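# Set the carton on the raised block by suction

## Task

Place the carton on top of the raised block so that no part of it sticks out past any of the block's edges. It must stay there by itself, without the robot supporting it, and at the end the tool must have released it and moved away.

## Robot and tools

Robot: one FANUC CRX-5iA arm with a vacuum tool carrying four suction cups on two air channels, a and b. Each cup rim is 36 mm across. Joint ranges in rad, base to tip: waist -3.491 to 3.491, shoulder -3.140 to 3.140, elbow -1.187 to 4.328, forearm roll -3.316 to 3.316, wrist pitch -3.140 to 3.140, wrist roll -3.927 to 3.927. The elbow cannot fully straighten.

Frames: every pose is in the scene frame. Its origin is on the table surface under the arm's base, +z is up, and +y is to the left when facing along +x. The base may sit slightly tilted. The cup point (end_effector_position) is the centre of the four cup rims when they touch nothing. The cups point along the cup point's own +z axis. In the cup point's axes, the cups sit at x = -35 and +35 mm, with channel a at y = -70 mm and channel b at y = +70 mm. The tool reaches 148 mm to each side along its y axis. Reported positions can be a little off, more so at long reach.

execute_actions(actions): actions is a list of actions. Each action is a table of 0 to 15 rows, and each row runs for one control step of 1/30 s. If a table is shorter than 15, its last row is repeated until 15 steps have passed. A row is 9 numbers: x, y, z (metres, absolute target for the cup point in the scene frame), qw, qx, qy, qz (absolute target orientation, w first), then suction_a and suction_b, each from -1 to 1. There is one row format for the single arm. Put the quaternion you want in every row, rather than copying a reported one that may have drifted. An action is rejected if its target lies more than 0.6 m from the cup point's position at that action's start, measured along any of the cup point's current axes. If any action is malformed, or the first one fails that check, nothing runs. An empty list just reports state and images.

Motion: on each step the commanded pose is clipped to at most 70 mm and 16 degrees from the measured pose, and damped IK then moves toward it, favouring position over orientation. Far targets therefore take several actions, and the arm only advances to the last clipped pose, so keep sending the remainder.

Suction values: +1 is full vacuum, about 75 kPa below ambient. Smaller positive values ask for that fraction of it, and 0.01 or less switches the channel off. Each channel keeps its last value until changed.

move(target, speed, blocking): target is a single 9-number row as above: an absolute pose plus the two suction values, which are applied at the start. The cup point follows a straight path lasting 0.5 to 10 s; if the path would take longer, it halts after 10 s. speed is in m/s, from 0.002 to 0.5, default 0.25, and rotation is capped at twice that figure in rad/s. The path ignores obstacles and can overshoot or run faster than the set speed, especially near a straight arm. With blocking=false the result comes back after 0.5 s while the arm keeps going; until a result shows the move ended, use wait or stop before sending new rows or moves. The result adds a move: line giving the ending (done, off_target, moving, held, fault), the distance to the target, and any limits that acted: limits=paced means the pose was clipped; limits=held means some steps were blocked, after which motion may jump fast.

wait(seconds): 0 to 10 s, holding the last command; it returns early if a running move finishes. stop(): brakes a running move, which needs some stopping distance; suction is unaffected. zoom_image(camera, region): camera is cam_low (504x504) or cam_wrist (616x616, fisheye); region is [x0, y0, x1, y1] in pixels from the top-left corner, at most 504 by 504. read_manual(section): returns only the licence texts. finished_scene(scene): ends the scene with the given number, after the last command has been held; it cannot be undone.

Reading results: the state line gives cup point position and quaternion. suction_measured_a and suction_measured_b show vacuum reached. A reading near 0 means no seal. A good seal settles up to 0.17 below the command, or 0.27 with both channels on. part_present_a/b switches to 1 at 0.54 and back to 0 below 0.49. "Hand target" is the pose the controller is currently driving toward. "pose unreachable" means the clearance check, which treats any mount under the base as part of the arm, altered or blocked the command. Step readings list positions at some steps, with HELD marking steps that were held back. Flange force is the controller's noisy estimate of external force and includes held weight. MOTOR HOT warns of overheating; holding loads heats motors.

Gripping: press both cups of a channel fully onto a smooth flat face, away from edges, holes and seams. If any cup of an active channel is open, the shared pump loses vacuum on the other channel too. Held parts ride up to about 12 mm closer than the cup point suggests, and vacuum alone may lift a resting part. To release, set the carton down on its support, switch both channels off, then lift more than 15 mm. A cup sealed on the table pins the tool; switch that channel off.

Things to avoid: the arm is stiff, so aim only barely past contact and approach slowly. A joint torque reaching its limit (152 N m for waist, shoulder and elbow; 38 N m for the three wrist joints) or 150 N of external force causes a 10 s fault stop and cancels the rest of the call. Do not drop, slam or knock anything, and never push or drop objects off the table. Loose objects may occasionally be nudged by outside disturbances, so check the carton's final position on the images.

Each tool is called after "Emit:" by a JSON object that holds its "fn" and its "kwargs", one argument or row to a line.

## Session

Emit:
{"fn": "execute_actions", "kwargs": {
  "actions": []
}}

Scene clock: 0.00 s.
end_effector_position=(+0.5002, +0.0233, +0.4042) suction_measured_a=0.00 part_present_a=0 suction_measured_b=0.00 part_present_b=0 end_effector_quat_wxyz=(+0.003, +0.692, +0.722, -0.002)
Joint positions: [ 0.264  0.131  0.195  0.002 -1.634 -1.837]
Joint velocities: [ 0.    -0.    -0.    -0.     0.001 -0.   ]
Flange force (N, the push that the arm receives, along the end effector's own x y z axes): no reading
Hand target: +0.500, +0.023, +0.404; +0.003, +0.692, +0.722, -0.002

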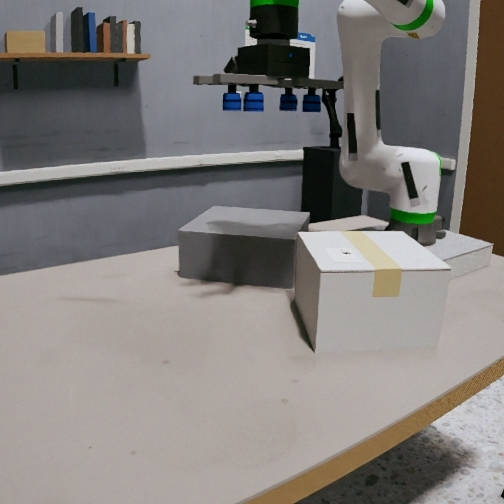

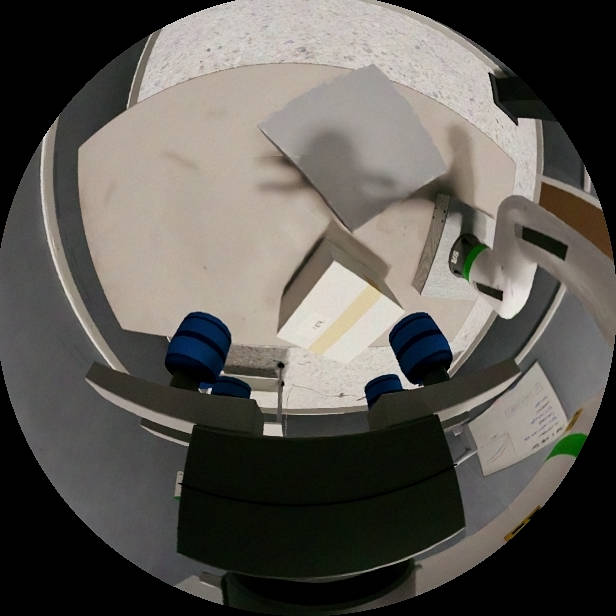

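Emit:
{"fn": "zoom_image", "kwargs": {
  "camera": "cam_wrist",
  "region": [200,50,536,386]
}}

Region (200, 50, 536, 386) of cam_wrist's 616x616 image, scaled by 1.500, with more detail than that image has.

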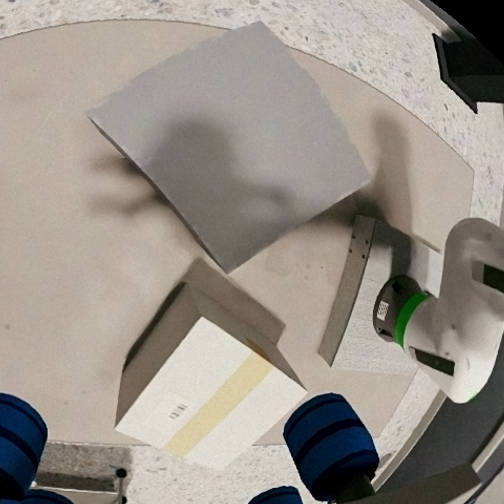

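Emit:
{"fn": "move", "kwargs": {
  "target": [0.411,0.202,0.2,0,0.868,0.496,0,0,0]
}}

Scene clock: 6.80 s.
end_effector_position=(+0.4116, +0.2027, +0.1999) suction_measured_a=0.00 part_present_a=0 suction_measured_b=0.00 part_present_b=0 end_effector_quat_wxyz=(-0.000, +0.868, +0.497, +0.001)
Joint positions: [ 0.699  0.113 -0.309 -0.004 -1.144 -2.842]
Joint velocities: [-0.001  0.    -0.001  0.001  0.001  0.001]
Flange force (N, the push that the arm receives, along the end effector's own x y z axes): [-2.0 -3.0 1.9]
Hand target: +0.412, +0.203, +0.200; -0.000, +0.868, +0.497, +0.000
Off the commanded pose: 0.001 m, 0 deg.
move: done

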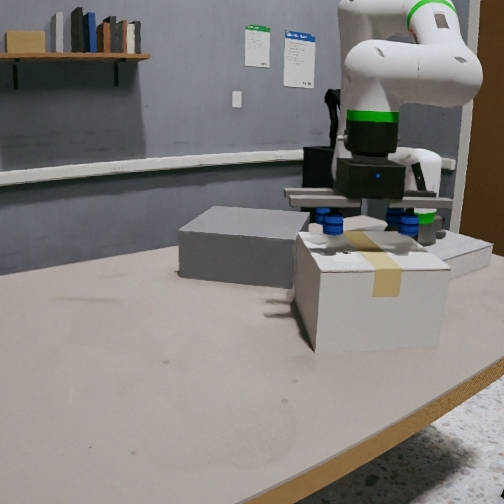

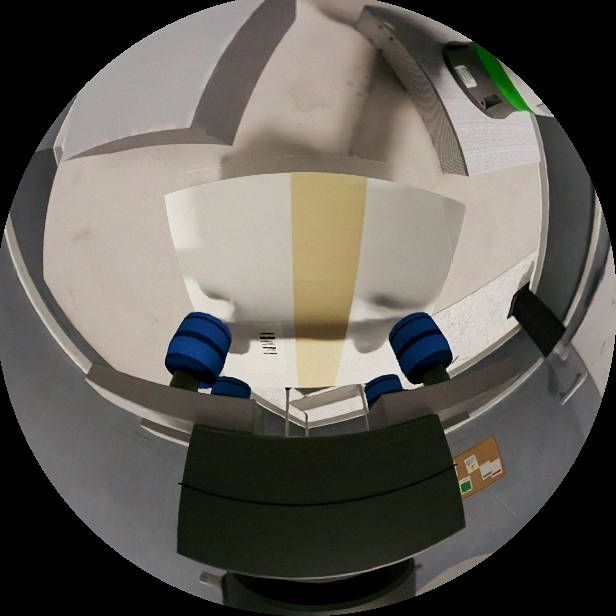

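Emit:
{"fn": "move", "kwargs": {
  "target": [0.406,0.2,0.166,0,0.875,0.485,0,0,0],
  "speed": 0.08
}}

Emit:
{"fn": "move", "kwargs": {
  "target": [0.406,0.2,0.154,0,0.875,0.485,0,1,1],
  "speed": 0.025
}}

Scene clock: 10.37 s.
end_effector_position=(+0.4061, +0.2001, +0.1660) suction_measured_a=0.00 part_present_a=0 suction_measured_b=0.00 part_present_b=0 end_effector_quat_wxyz=(-0.000, +0.875, +0.485, +0.000)
Joint positions: [ 0.703  0.139 -0.368 -0.003 -1.06  -2.874]
Joint velocities: [-0.001  0.001 -0.001 -0.     0.001  0.   ]
Flange force (N, the push that the arm receives, along the end effector's own x y z axes): [-6.4 -1.3 -1.7]
Hand target: +0.406, +0.200, +0.166; -0.000, +0.875, +0.485, -0.000
Off the commanded pose: 0.000 m, 0 deg.
move: done

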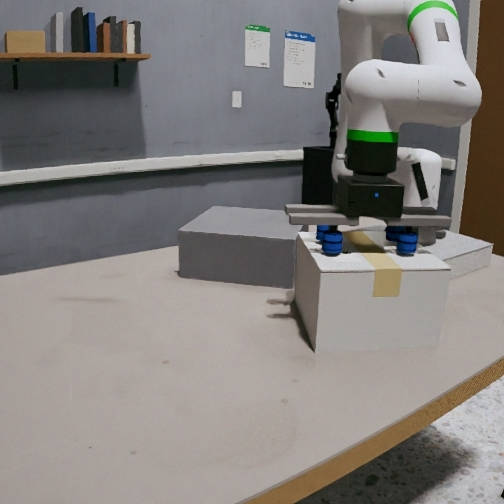

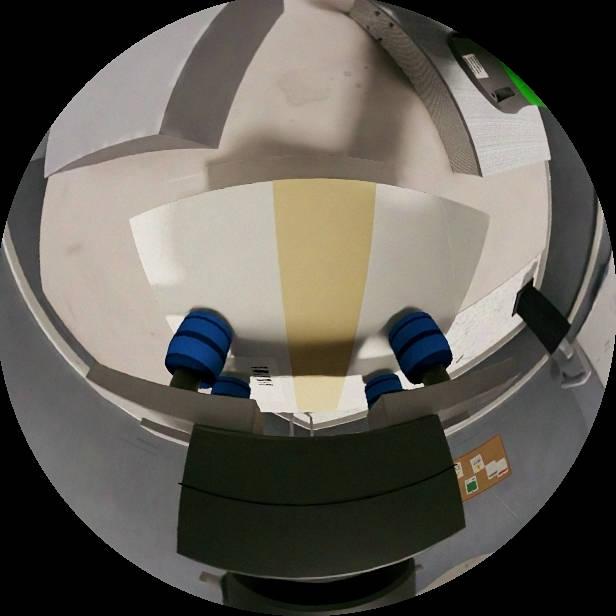

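Scene clock: 11.10 s.
end_effector_position=(+0.4060, +0.2000, +0.1539) suction_measured_a=0.31 part_present_a=0 suction_measured_b=0.31 part_present_b=0 end_effector_quat_wxyz=(-0.000, +0.875, +0.485, -0.000)
Joint positions: [ 0.704  0.154 -0.382 -0.003 -1.03  -2.874]
Joint velocities: [-0.001 -0.     0.001  0.    -0.    -0.001]
Flange force (N, the push that the arm receives, along the end effector's own x y z axes): [-10.0 -3.4 21.6]
Hand target: +0.406, +0.200, +0.154; -0.000, +0.875, +0.485, -0.000
Off the commanded pose: 0.000 m, 0 deg.
move: done

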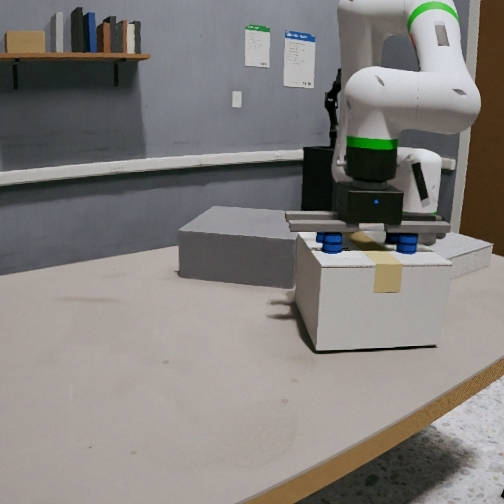

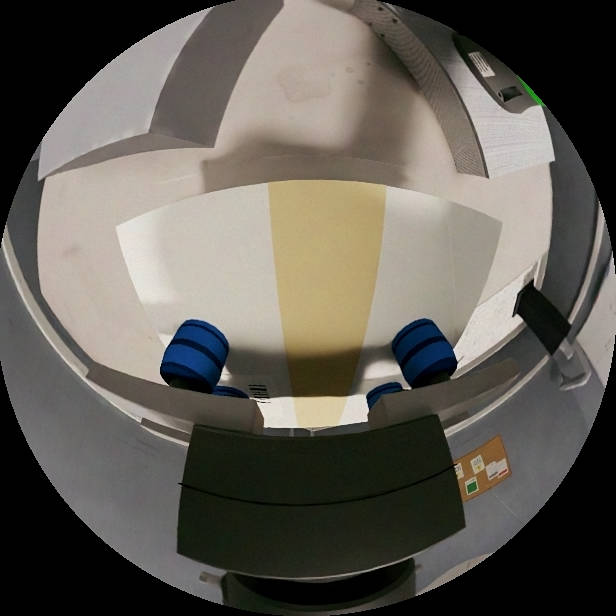

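Emit:
{"fn": "move", "kwargs": {
  "target": [0.406,0.2,0.3,0,0.875,0.485,0,1,1],
  "speed": 0.18
}}

Emit:
{"fn": "move", "kwargs": {
  "target": [0.413,-0.206,0.3,0,0.936,0.352,0,1,1],
  "speed": 0.25
}}

Emit:
{"fn": "move", "kwargs": {
  "target": [0.413,-0.206,0.278,0,0.936,0.352,0,1,1],
  "speed": 0.05
}}

Emit:
{"fn": "zoom_image", "kwargs": {
  "camera": "cam_low",
  "region": [160,130,340,300]
}}

Scene clock: 14.83 s.
end_effector_position=(+0.4056, +0.1995, +0.3002) suction_measured_a=0.73 part_present_a=1 suction_measured_b=0.73 part_present_b=1 end_effector_quat_wxyz=(+0.000, +0.875, +0.484, +0.000)
Joint positions: [ 0.703  0.021 -0.162 -0.002 -1.384 -2.876]
Joint velocities: [-0.001  0.     0.    -0.    -0.    -0.   ]
Flange force (N, the push that the arm receives, along the end effector's own x y z axes): [-5.7 -5.0 24.3]
Hand target: +0.406, +0.200, +0.300; +0.000, +0.875, +0.484, +0.000
Off the commanded pose: 0.001 m, 0 deg.
move: done

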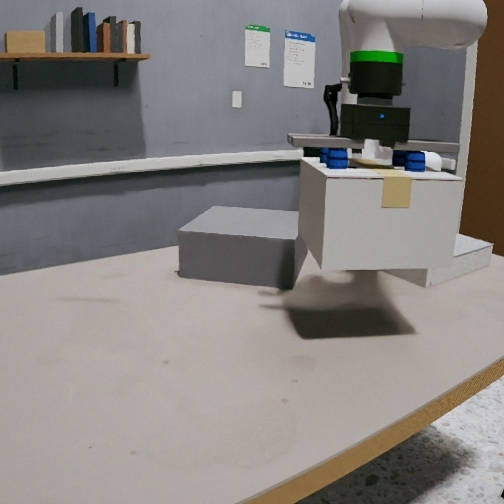

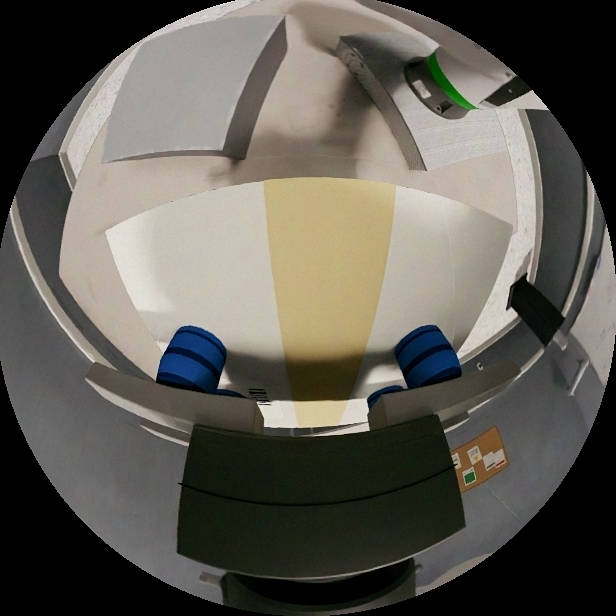

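Scene clock: 16.90 s.
end_effector_position=(+0.4132, -0.2066, +0.3000) suction_measured_a=0.73 part_present_a=1 suction_measured_b=0.73 part_present_b=1 end_effector_quat_wxyz=(+0.001, +0.936, +0.352, -0.001)
Joint positions: [-0.226  0.053 -0.134 -0.003 -1.385 -2.239]
Joint velocities: [-0.     0.001  0.     0.    -0.001 -0.   ]
Flange force (N, the push that the arm receives, along the end effector's own x y z axes): [-0.2 -4.0 22.7]
Hand target: +0.413, -0.207, +0.300; +0.001, +0.936, +0.352, -0.001
Off the commanded pose: 0.001 m, 0 deg.
move: done

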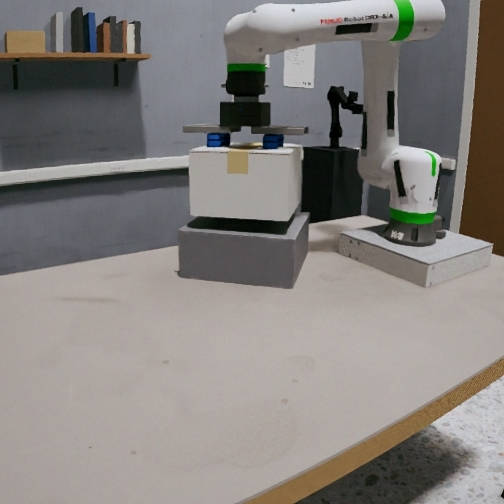

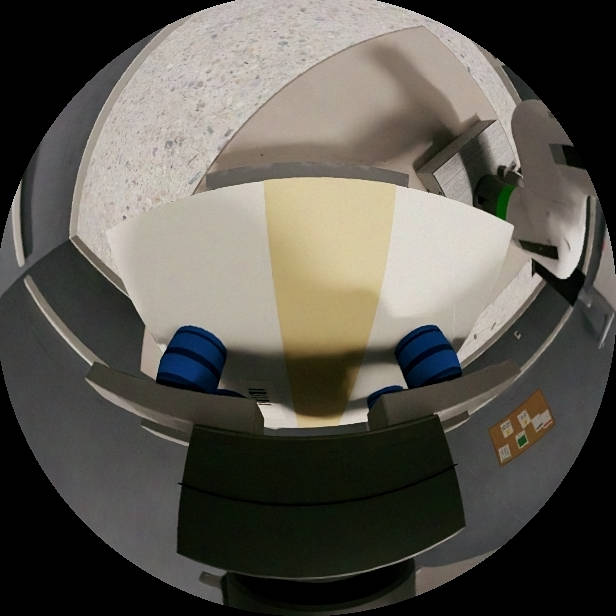

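Scene clock: 17.63 s.
end_effector_position=(+0.4131, -0.2060, +0.2780) suction_measured_a=0.73 part_present_a=1 suction_measured_b=0.73 part_present_b=1 end_effector_quat_wxyz=(-0.000, +0.936, +0.352, +0.000)
Joint positions: [-0.226  0.063 -0.175 -0.005 -1.333 -2.238]
Joint velocities: [ 0.002  0.    -0.001 -0.    -0.     0.   ]
Flange force (N, the push that the arm receives, along the end effector's own x y z axes): [-2.8 -3.4 23.3]
Hand target: +0.413, -0.206, +0.278; -0.000, +0.936, +0.352, +0.000
Off the commanded pose: 0.000 m, 0 deg.
move: done

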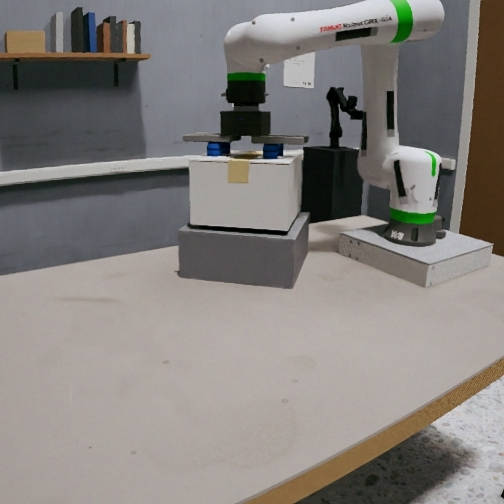

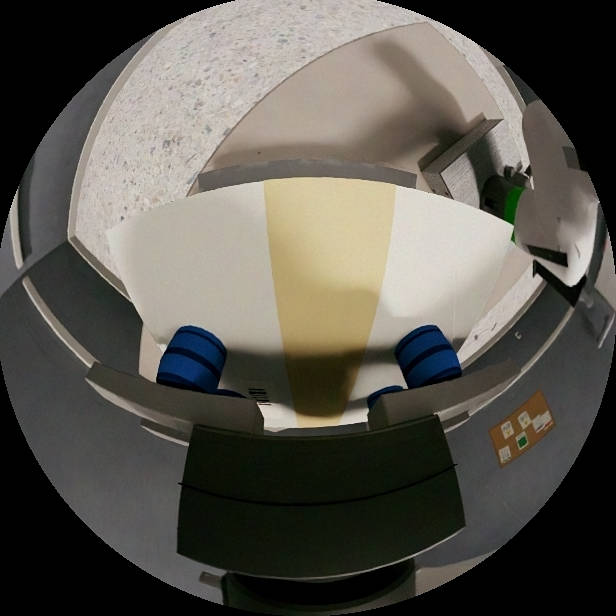

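Region (160, 130, 340, 300) of cam_low's 504x504 image, scaled by 2.800, with more detail than that image has.

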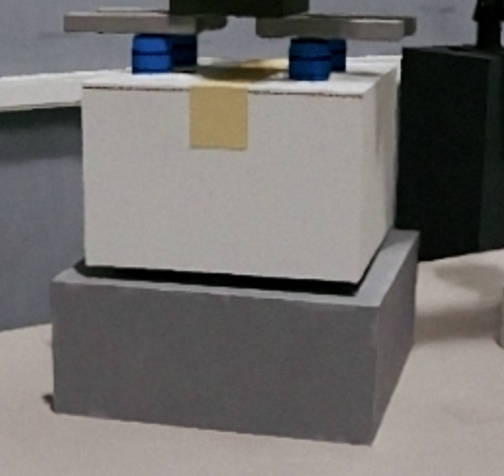

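Emit:
{"fn": "move", "kwargs": {
  "target": [0.413,-0.213,0.2685,0,0.936,0.352,0,1,1],
  "speed": 0.02
}}

Emit:
{"fn": "zoom_image", "kwargs": {
  "camera": "cam_low",
  "region": [160,130,340,300]
}}

Scene clock: 20.70 s.
end_effector_position=(+0.4130, -0.2130, +0.2685) suction_measured_a=0.73 part_present_a=1 suction_measured_b=0.73 part_present_b=1 end_effector_quat_wxyz=(+0.000, +0.936, +0.352, -0.000)
Joint positions: [-0.241  0.077 -0.183 -0.005 -1.311 -2.223]
Joint velocities: [ 0.     0.    -0.    -0.     0.     0.001]
Flange force (N, the push that the arm receives, along the end effector's own x y z axes): [-6.3 -6.0 21.5]
Hand target: +0.413, -0.213, +0.268; -0.000, +0.936, +0.352, -0.000
Off the commanded pose: 0.000 m, 0 deg.
move: done

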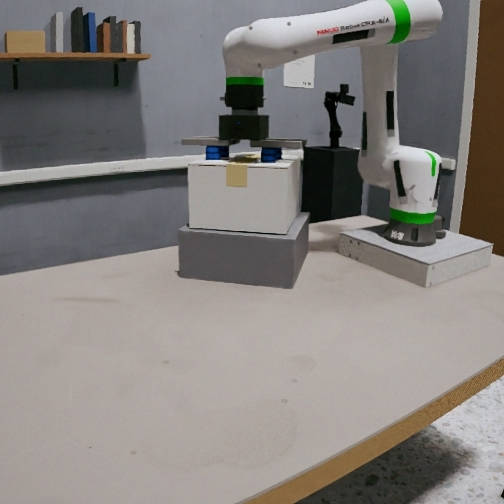

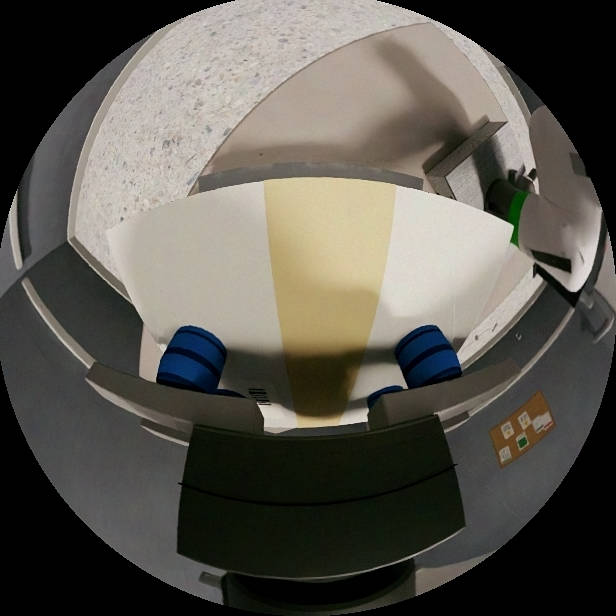

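Region (160, 130, 340, 300) of cam_low's 504x504 image, scaled by 2.800, with more detail than that image has.

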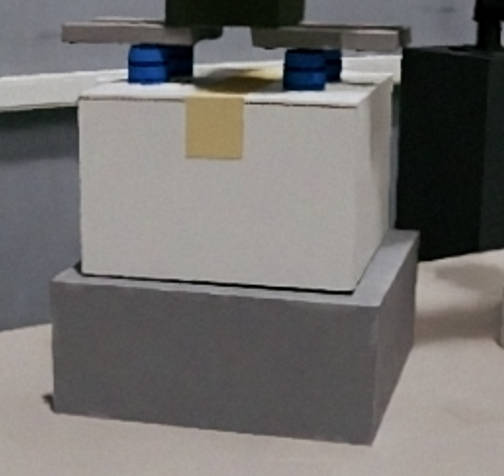

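Emit:
{"fn": "execute_actions", "kwargs": {
  "actions": [
    [[0.413,-0.213,0.268,0,0.936,0.352,0,1,1],[0.413,-0.213,0.2675,0,0.936,0.352,0,1,1],[0.413,-0.213,0.267,0,0.936,0.352,0,1,1]],
    [[0.413,-0.213,0.267,0,0.936,0.352,0,0,0]]
  ]
}}

Emit:
{"fn": "move", "kwargs": {
  "target": [0.413,-0.213,0.39,0,0.936,0.352,0,0,0],
  "speed": 0.2
}}

Scene clock: 23.33 s.
end_effector_position=(+0.4130, -0.2130, +0.2670) suction_measured_a=0.00 part_present_a=0 suction_measured_b=0.00 part_present_b=0 end_effector_quat_wxyz=(+0.000, +0.936, +0.352, +0.000)
Joint positions: [-0.241  0.078 -0.186 -0.005 -1.307 -2.223]
Joint velocities: [ 0.001  0.    -0.    -0.     0.     0.001]
Flange force (N, the push that the arm receives, along the end effector's own x y z axes): [1.1 -3.4 -46.7]
Flange force at the end of the 1st action (N, along the end effector's axes at the end of the call): [-5.3 -4.0 22.4]
Hand target: +0.413, -0.213, +0.267; -0.000, +0.936, +0.352, +0.000
Off the commanded pose: 0.000 m, 0 deg.
Step readings (end_effector_position; steps 1 to 15: 1st action; 16 to 30: 2nd action):
0: (+0.4130, -0.2130, +0.2685)
1: (+0.4130, -0.2130, +0.2685)
2: (+0.4130, -0.2130, +0.2683)
4: (+0.4130, -0.2130, +0.2675)
8: (+0.4130, -0.2130, +0.2670)
15: (+0.4130, -0.2130, +0.2670)
16: (+0.4130, -0.2130, +0.2670)
17: (+0.4130, -0.2131, +0.2671)
19: (+0.4131, -0.2131, +0.2674)
23: (+0.4131, -0.2130, +0.2672)
30: end_effector_position above

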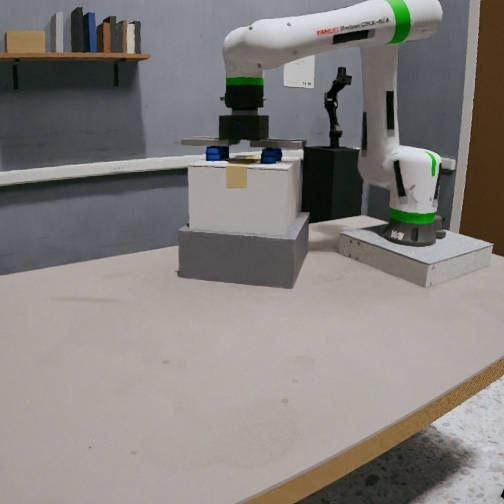

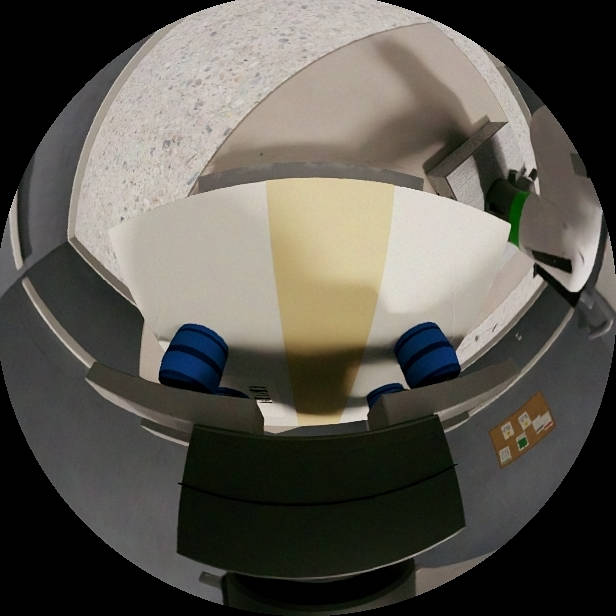

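Scene clock: 24.33 s.
end_effector_position=(+0.4125, -0.2129, +0.3900) suction_measured_a=0.00 part_present_a=0 suction_measured_b=0.00 part_present_b=0 end_effector_quat_wxyz=(+0.000, +0.936, +0.352, -0.000)
Joint positions: [-0.242  0.04   0.064 -0.005 -1.594 -2.224]
Joint velocities: [-0.002  0.     0.001  0.    -0.     0.   ]
Flange force (N, the push that the arm receives, along the end effector's own x y z axes): [-5.2 -5.4 3.3]
Hand target: +0.412, -0.213, +0.390; +0.000, +0.936, +0.352, -0.000
Off the commanded pose: 0.001 m, 0 deg.
move: done

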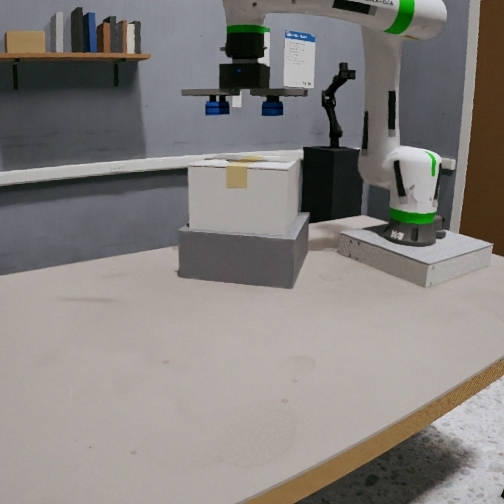

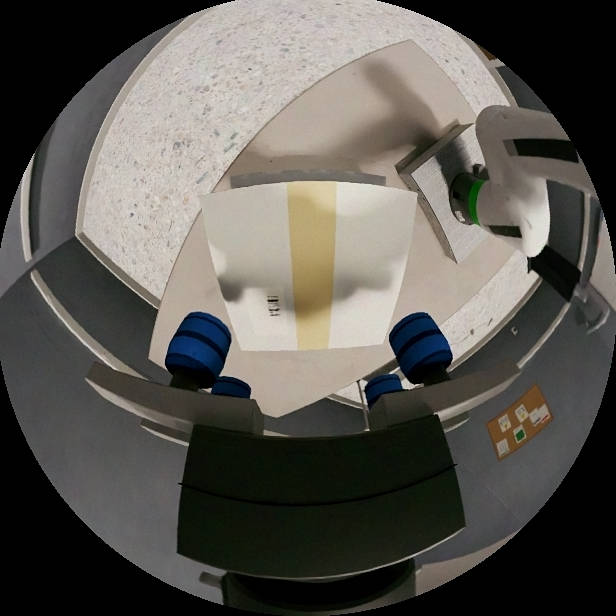

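Emit:
{"fn": "finished_scene", "kwargs": {
  "scene": 2
}}

The scene is finished: the task was done.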